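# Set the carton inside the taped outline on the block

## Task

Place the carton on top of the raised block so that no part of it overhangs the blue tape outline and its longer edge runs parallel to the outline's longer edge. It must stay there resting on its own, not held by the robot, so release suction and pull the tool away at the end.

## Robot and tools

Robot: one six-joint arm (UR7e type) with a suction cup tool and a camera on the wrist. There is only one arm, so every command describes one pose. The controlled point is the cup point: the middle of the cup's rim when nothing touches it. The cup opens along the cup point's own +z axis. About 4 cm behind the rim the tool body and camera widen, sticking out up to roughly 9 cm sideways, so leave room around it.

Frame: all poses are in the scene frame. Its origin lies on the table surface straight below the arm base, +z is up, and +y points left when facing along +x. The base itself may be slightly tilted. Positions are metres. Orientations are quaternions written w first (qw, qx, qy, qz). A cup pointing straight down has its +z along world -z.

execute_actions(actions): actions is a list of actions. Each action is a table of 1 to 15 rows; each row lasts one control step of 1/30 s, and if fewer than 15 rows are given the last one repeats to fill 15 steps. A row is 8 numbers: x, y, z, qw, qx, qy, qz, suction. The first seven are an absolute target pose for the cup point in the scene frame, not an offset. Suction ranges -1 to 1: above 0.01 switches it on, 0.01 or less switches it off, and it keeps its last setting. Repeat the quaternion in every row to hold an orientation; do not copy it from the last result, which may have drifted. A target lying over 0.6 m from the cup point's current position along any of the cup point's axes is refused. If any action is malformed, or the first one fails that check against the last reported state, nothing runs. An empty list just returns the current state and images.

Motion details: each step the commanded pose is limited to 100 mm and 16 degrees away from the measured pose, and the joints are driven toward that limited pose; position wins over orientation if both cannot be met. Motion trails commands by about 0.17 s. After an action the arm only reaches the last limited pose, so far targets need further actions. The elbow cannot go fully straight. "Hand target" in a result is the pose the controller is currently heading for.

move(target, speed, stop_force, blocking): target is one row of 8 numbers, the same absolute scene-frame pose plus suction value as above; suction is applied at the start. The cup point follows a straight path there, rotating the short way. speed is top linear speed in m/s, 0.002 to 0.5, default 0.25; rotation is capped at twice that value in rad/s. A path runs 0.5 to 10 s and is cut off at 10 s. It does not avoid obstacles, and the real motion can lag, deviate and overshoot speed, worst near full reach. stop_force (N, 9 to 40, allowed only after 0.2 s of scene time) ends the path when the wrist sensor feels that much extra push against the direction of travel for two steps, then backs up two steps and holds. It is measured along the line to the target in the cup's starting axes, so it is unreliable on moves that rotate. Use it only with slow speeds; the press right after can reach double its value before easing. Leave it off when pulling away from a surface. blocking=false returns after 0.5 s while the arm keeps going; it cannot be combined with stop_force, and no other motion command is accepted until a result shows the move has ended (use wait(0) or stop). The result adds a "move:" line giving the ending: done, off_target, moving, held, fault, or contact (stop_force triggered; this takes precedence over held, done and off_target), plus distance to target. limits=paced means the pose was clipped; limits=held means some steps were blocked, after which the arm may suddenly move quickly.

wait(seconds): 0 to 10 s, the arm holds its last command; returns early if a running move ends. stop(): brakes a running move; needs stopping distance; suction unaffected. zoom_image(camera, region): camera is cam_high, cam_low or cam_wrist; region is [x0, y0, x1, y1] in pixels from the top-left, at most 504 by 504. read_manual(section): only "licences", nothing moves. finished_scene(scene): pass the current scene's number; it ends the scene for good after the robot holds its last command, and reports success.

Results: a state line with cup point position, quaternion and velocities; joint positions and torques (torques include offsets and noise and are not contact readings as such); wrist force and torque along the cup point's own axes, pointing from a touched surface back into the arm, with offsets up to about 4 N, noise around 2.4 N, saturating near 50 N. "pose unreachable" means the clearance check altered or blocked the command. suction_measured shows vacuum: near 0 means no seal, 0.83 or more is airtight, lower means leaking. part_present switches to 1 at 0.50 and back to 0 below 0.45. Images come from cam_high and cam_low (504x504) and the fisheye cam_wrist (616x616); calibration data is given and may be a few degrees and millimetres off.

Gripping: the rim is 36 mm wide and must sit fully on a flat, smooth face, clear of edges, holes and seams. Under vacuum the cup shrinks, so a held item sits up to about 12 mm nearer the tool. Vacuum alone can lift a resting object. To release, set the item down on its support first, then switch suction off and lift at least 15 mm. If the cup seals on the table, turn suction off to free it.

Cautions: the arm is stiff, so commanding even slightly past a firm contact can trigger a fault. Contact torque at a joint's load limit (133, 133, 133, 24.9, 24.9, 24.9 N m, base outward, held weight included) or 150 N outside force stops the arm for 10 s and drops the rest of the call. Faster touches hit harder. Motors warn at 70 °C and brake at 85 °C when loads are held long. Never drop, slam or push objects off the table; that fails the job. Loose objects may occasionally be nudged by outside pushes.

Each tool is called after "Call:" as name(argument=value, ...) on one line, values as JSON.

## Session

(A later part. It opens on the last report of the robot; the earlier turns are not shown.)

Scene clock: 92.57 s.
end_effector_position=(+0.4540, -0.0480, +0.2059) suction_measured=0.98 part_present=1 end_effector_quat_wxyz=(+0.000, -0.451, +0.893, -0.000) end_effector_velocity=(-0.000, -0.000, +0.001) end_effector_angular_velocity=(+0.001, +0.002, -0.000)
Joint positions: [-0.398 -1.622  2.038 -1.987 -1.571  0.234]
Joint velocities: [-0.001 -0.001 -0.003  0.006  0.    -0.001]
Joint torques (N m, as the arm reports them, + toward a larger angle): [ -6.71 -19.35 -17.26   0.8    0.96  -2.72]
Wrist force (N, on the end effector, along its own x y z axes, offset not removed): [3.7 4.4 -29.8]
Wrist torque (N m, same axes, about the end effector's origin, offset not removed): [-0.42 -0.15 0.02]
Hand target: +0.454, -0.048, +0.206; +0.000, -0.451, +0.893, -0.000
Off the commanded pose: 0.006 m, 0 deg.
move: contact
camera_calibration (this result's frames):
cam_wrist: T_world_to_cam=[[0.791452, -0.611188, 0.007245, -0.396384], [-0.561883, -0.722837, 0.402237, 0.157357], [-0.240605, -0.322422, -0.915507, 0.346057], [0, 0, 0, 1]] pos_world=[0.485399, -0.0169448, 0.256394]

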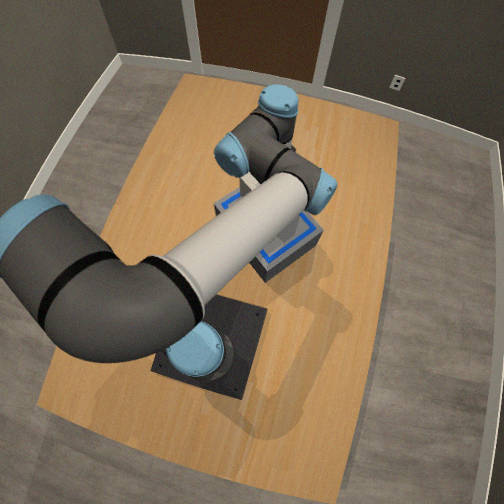

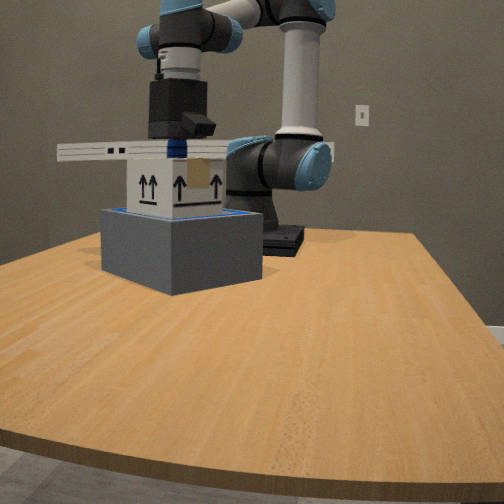

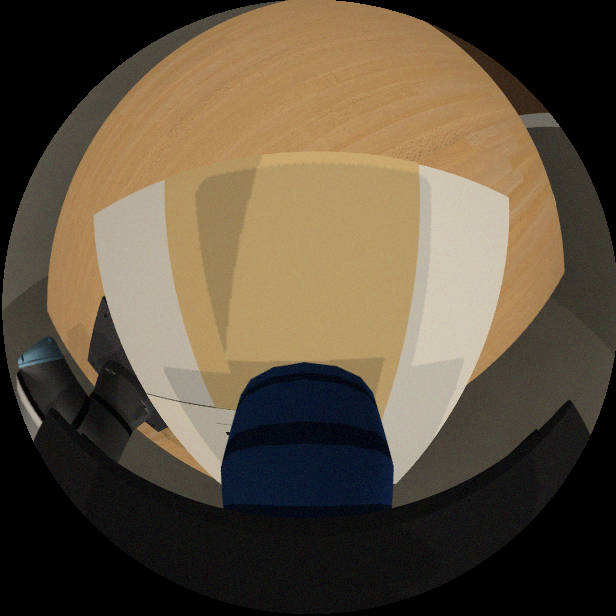

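Call:
move(target=[0.454,-0.048,0.225,0,-0.451,0.893,0,1], speed=0.05)

Call:
move(target=[0.414,-0.044,0.225,0,-0.451,0.893,0,1], speed=0.05)

Call:
move(target=[0.414,-0.044,0.195,0,-0.451,0.893,0,1], speed=0.005, stop_force=9)

Call:
execute_actions(actions=[[[0.414,-0.044,0.208,0,-0.451,0.893,0,-1]],[[0.414,-0.044,0.208,0,-0.451,0.893,0,-1]]])

Call:
move(target=[0.40,0.15,0.36,0,-0.451,0.893,0,-1], speed=0.15)

Call:
zoom_image(camera="cam_high", region=[170,120,370,320])

Scene clock: 103.53 s.
end_effector_position=(+0.4540, -0.0480, +0.2248) suction_measured=0.98 part_present=1 end_effector_quat_wxyz=(+0.000, -0.451, +0.893, -0.000) end_effector_velocity=(-0.000, +0.000, +0.002) end_effector_angular_velocity=(+0.000, +0.001, +0.001)
Joint positions: [-0.398 -1.641  2.004 -1.934 -1.571  0.234]
Joint velocities: [-0.    -0.002 -0.003  0.006  0.    -0.001]
Joint torques (N m, as the arm reports them, + toward a larger angle): [ -4.46 -36.22 -31.65  -1.76   1.03  -1.32]
Wrist force (N, on the end effector, along its own x y z axes, offset not removed): [2.3 -0.6 8.3]
Wrist torque (N m, same axes, about the end effector's origin, offset not removed): [-0.20 -0.45 -0.26]
Hand target: +0.454, -0.048, +0.225; +0.000, -0.451, +0.893, -0.000
Off the commanded pose: 0.000 m, 0 deg.
move: done
camera_calibration (this result's frames):
cam_wrist: T_world_to_cam=[[0.791449, -0.611193, 0.0072405, -0.396598], [-0.561885, -0.722834, 0.402238, 0.149765], [-0.240611, -0.322419, -0.915506, 0.363368], [0, 0, 0, 1]] pos_world=[0.485469, -0.016986, 0.275296]

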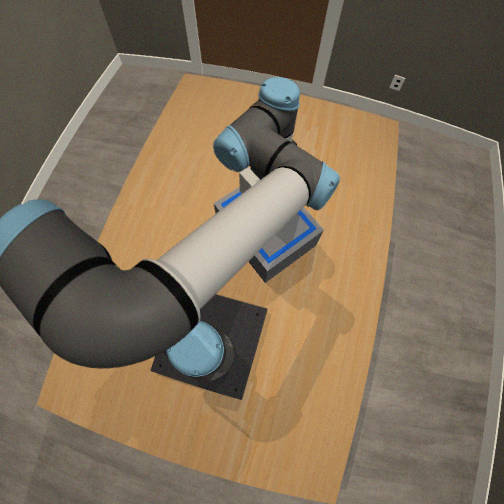

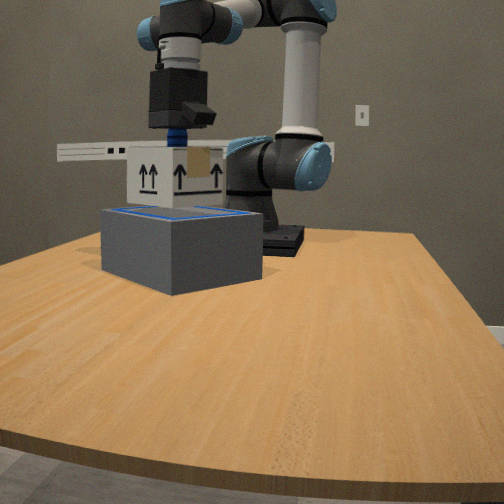

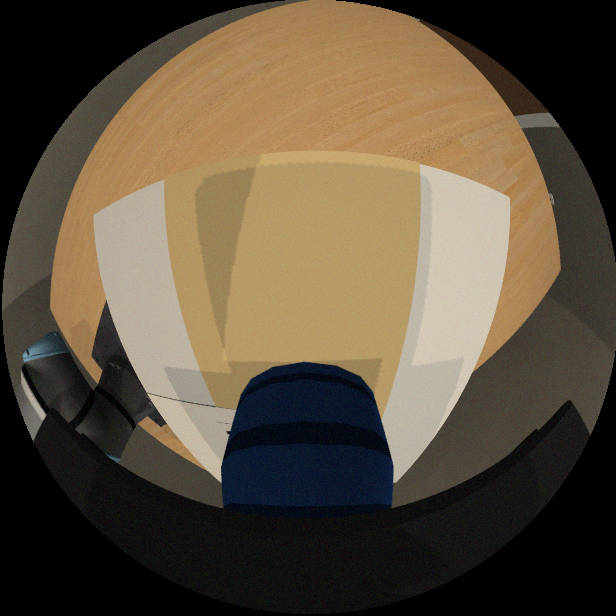

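Scene clock: 104.73 s.
end_effector_position=(+0.4142, -0.0441, +0.2250) suction_measured=0.98 part_present=1 end_effector_quat_wxyz=(-0.000, -0.451, +0.893, -0.000) end_effector_velocity=(-0.002, -0.000, +0.000) end_effector_angular_velocity=(-0.001, +0.001, +0.001)
Joint positions: [-0.428 -1.746  2.093 -1.918 -1.571  0.204]
Joint velocities: [-0.001 -0.005  0.003  0.001 -0.002 -0.002]
Joint torques (N m, as the arm reports them, + toward a larger angle): [ -5.64 -30.11 -16.12  -1.64   0.63  -2.68]
Wrist force (N, on the end effector, along its own x y z axes, offset not removed): [-2.8 -0.3 10.1]
Wrist torque (N m, same axes, about the end effector's origin, offset not removed): [-0.11 0.35 -0.17]
Hand target: +0.414, -0.044, +0.225; +0.000, -0.451, +0.893, -0.000
Off the commanded pose: 0.000 m, 0 deg.
move: done
camera_calibration (this result's frames):
cam_wrist: T_world_to_cam=[[0.791446, -0.611196, 0.00725385, -0.362636], [-0.561863, -0.722789, 0.402351, 0.130099], [-0.240672, -0.322515, -0.915457, 0.355229], [0, 0, 0, 1]] pos_world=[0.445598, -0.0130407, 0.275482]

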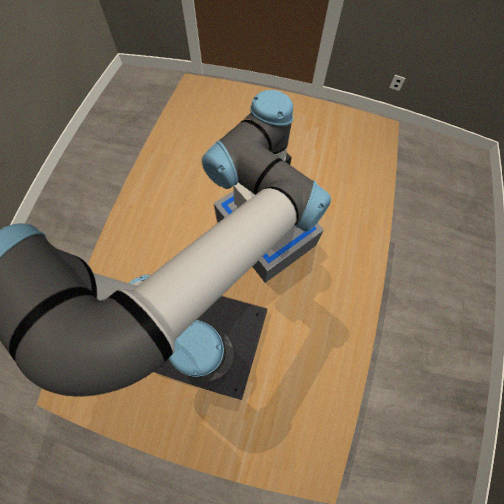

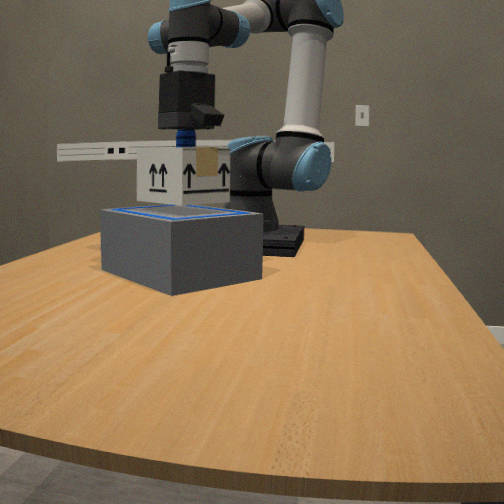

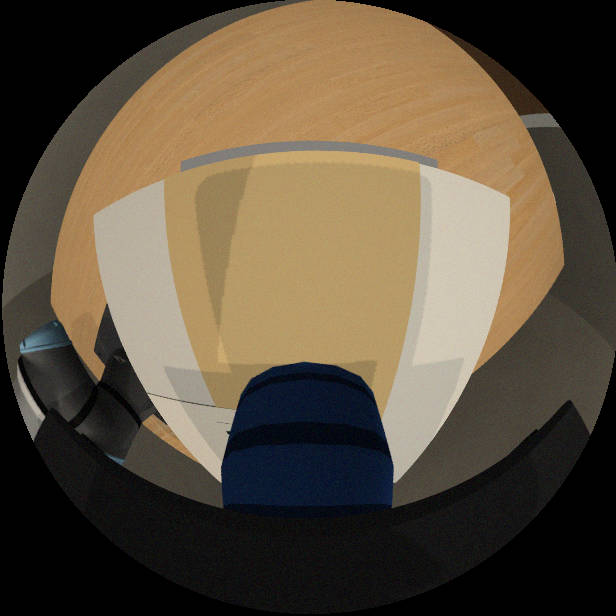

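Scene clock: 108.87 s.
end_effector_position=(+0.4140, -0.0440, +0.2062) suction_measured=0.98 part_present=1 end_effector_quat_wxyz=(-0.000, -0.451, +0.893, +0.000) end_effector_velocity=(-0.000, +0.000, +0.002) end_effector_angular_velocity=(+0.001, +0.001, -0.000)
Joint positions: [-0.428 -1.727  2.13  -1.973 -1.571  0.204]
Joint velocities: [ 0.    -0.002 -0.003  0.007  0.001  0.001]
Joint torques (N m, as the arm reports them, + toward a larger angle): [  4.82 -22.57 -24.01  -0.15   1.02  -0.13]
Wrist force (N, on the end effector, along its own x y z axes, offset not removed): [2.5 1.2 -16.8]
Wrist torque (N m, same axes, about the end effector's origin, offset not removed): [-0.23 -0.36 -0.24]
Hand target: +0.414, -0.044, +0.206; -0.000, -0.451, +0.893, -0.000
Off the commanded pose: 0.011 m, 0 deg.
move: contact
camera_calibration (this result's frames):
cam_wrist: T_world_to_cam=[[0.791438, -0.611209, 0.00705049, -0.362304], [-0.561816, -0.72284, 0.402324, 0.137646], [-0.240808, -0.322376, -0.91547, 0.338017], [0, 0, 0, 1]] pos_world=[0.44547, -0.0129787, 0.256621]

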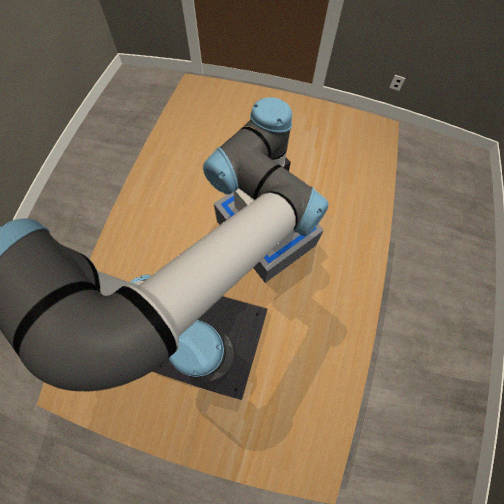

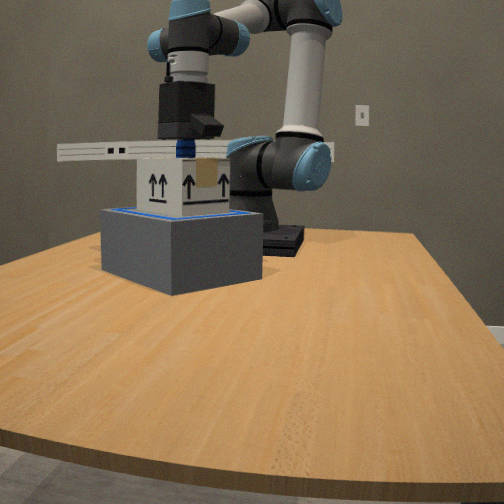

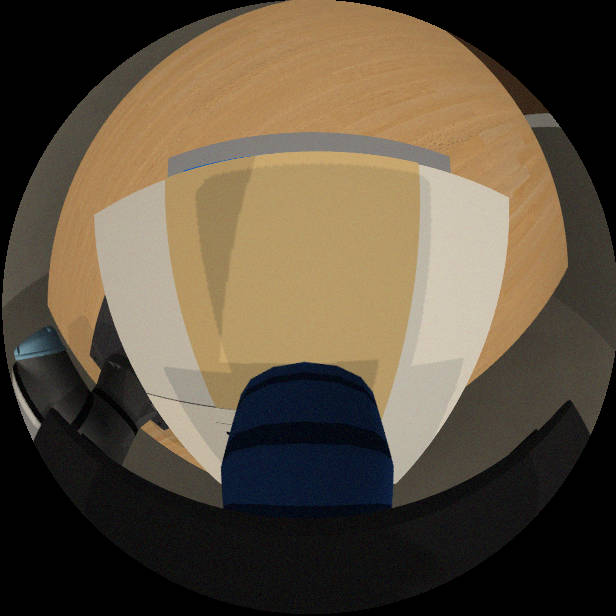

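Scene clock: 109.87 s.
end_effector_position=(+0.4140, -0.0440, +0.2080) suction_measured=0.00 part_present=0 end_effector_quat_wxyz=(-0.000, -0.451, +0.893, +0.000) end_effector_velocity=(-0.000, -0.000, -0.001) end_effector_angular_velocity=(+0.001, +0.002, +0.000)
Joint positions: [-0.428 -1.729  2.126 -1.968 -1.571  0.204]
Joint velocities: [-0.     0.002  0.     0.001 -0.    -0.001]
Joint torques (N m, as the arm reports them, + toward a larger angle): [ -1.72 -23.51 -22.18   0.44   1.12  -2.56]
Wrist force (N, on the end effector, along its own x y z axes, offset not removed): [0.0 -0.5 -13.5]
Wrist torque (N m, same axes, about the end effector's origin, offset not removed): [0.06 -0.12 -0.14]
Hand target: +0.414, -0.044, +0.208; -0.000, -0.451, +0.893, -0.000
Off the commanded pose: 0.000 m, 0 deg.
camera_calibration (this result's frames):
cam_wrist: T_world_to_cam=[[0.791473, -0.611161, 0.00722747, -0.362344], [-0.56185, -0.722857, 0.402246, 0.13694], [-0.240613, -0.322428, -0.915503, 0.339628], [0, 0, 0, 1]] pos_world=[0.445445, -0.0129571, 0.258466]

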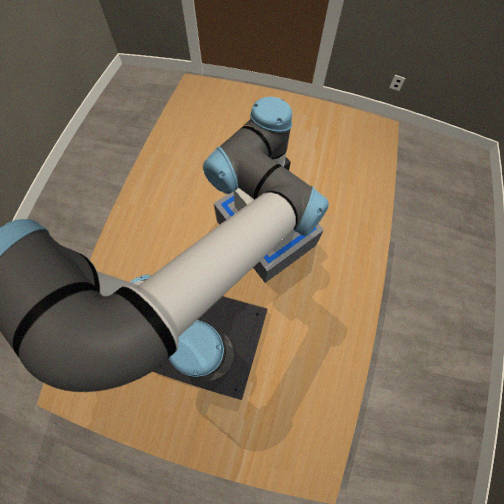

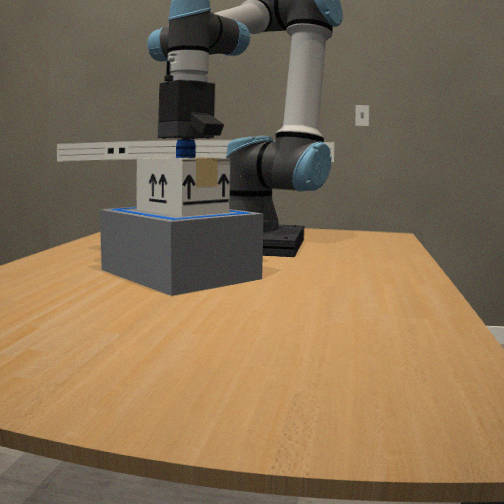

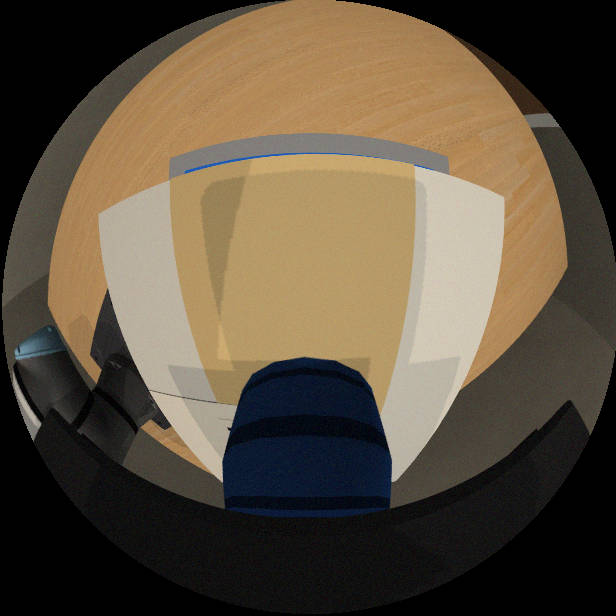

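Scene clock: 112.03 s.
end_effector_position=(+0.4000, +0.1499, +0.3598) suction_measured=0.00 part_present=0 end_effector_quat_wxyz=(-0.000, -0.451, +0.893, +0.000) end_effector_velocity=(+0.000, +0.002, +0.001) end_effector_angular_velocity=(-0.001, +0.000, -0.001)
Joint positions: [ 0.045 -1.774  1.765 -1.562 -1.571  0.677]
Joint velocities: [ 0.004  0.003 -0.005  0.003 -0.001  0.005]
Joint torques (N m, as the arm reports them, + toward a larger angle): [  7.21  -1.64 -29.2   -1.68  -1.97   2.98]
Wrist force (N, on the end effector, along its own x y z axes, offset not removed): [0.3 -2.2 -0.2]
Wrist torque (N m, same axes, about the end effector's origin, offset not removed): [-0.38 -0.07 -0.12]
Hand target: +0.400, +0.150, +0.360; -0.000, -0.451, +0.893, +0.000
Off the commanded pose: 0.000 m, 0 deg.
move: done
camera_calibration (this result's frames):
cam_wrist: T_world_to_cam=[[0.791472, -0.611167, 0.00694077, -0.233772], [-0.561755, -0.722914, 0.402277, 0.208142], [-0.240841, -0.32229, -0.915492, 0.537872], [0, 0, 0, 1]] pos_world=[0.43149, 0.180945, 0.410309]

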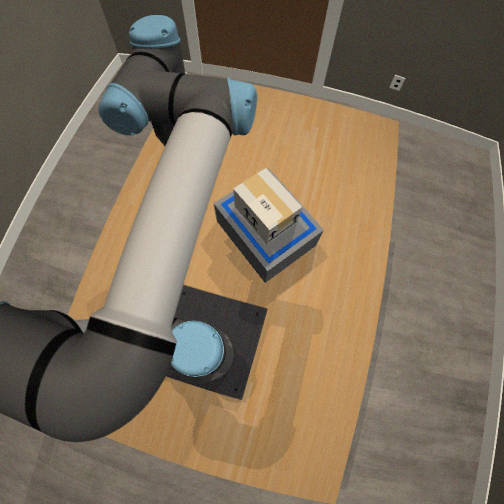

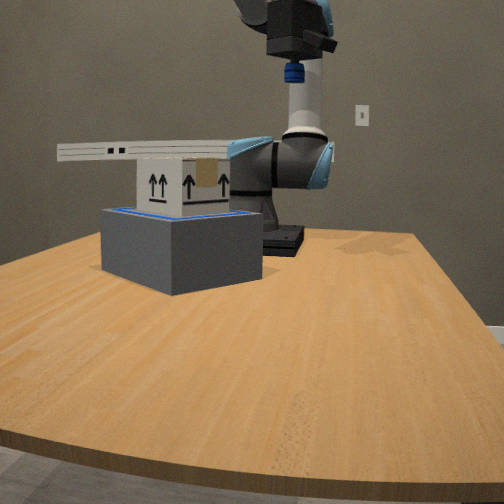

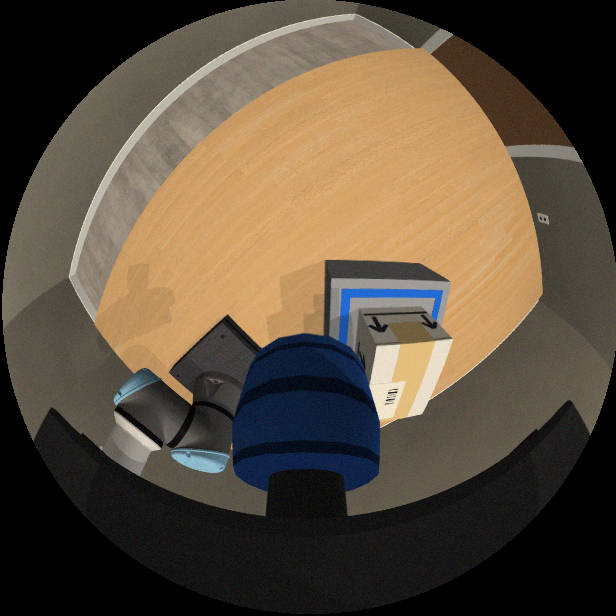

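Region (170, 120, 370, 320) of cam_high's 504x504 image, scaled by 2.520, with more detail than that image has.

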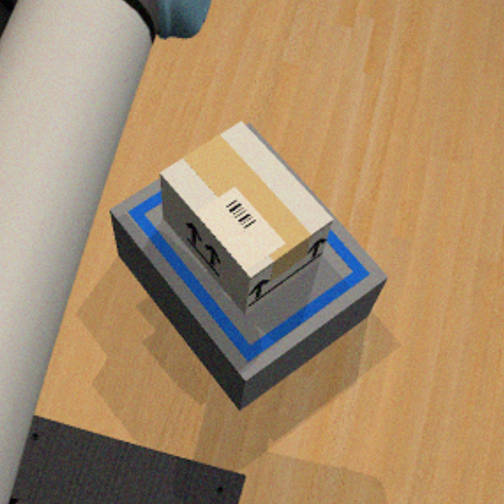

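Call:
finished_scene(scene=1)

The scene is finished: the task was done.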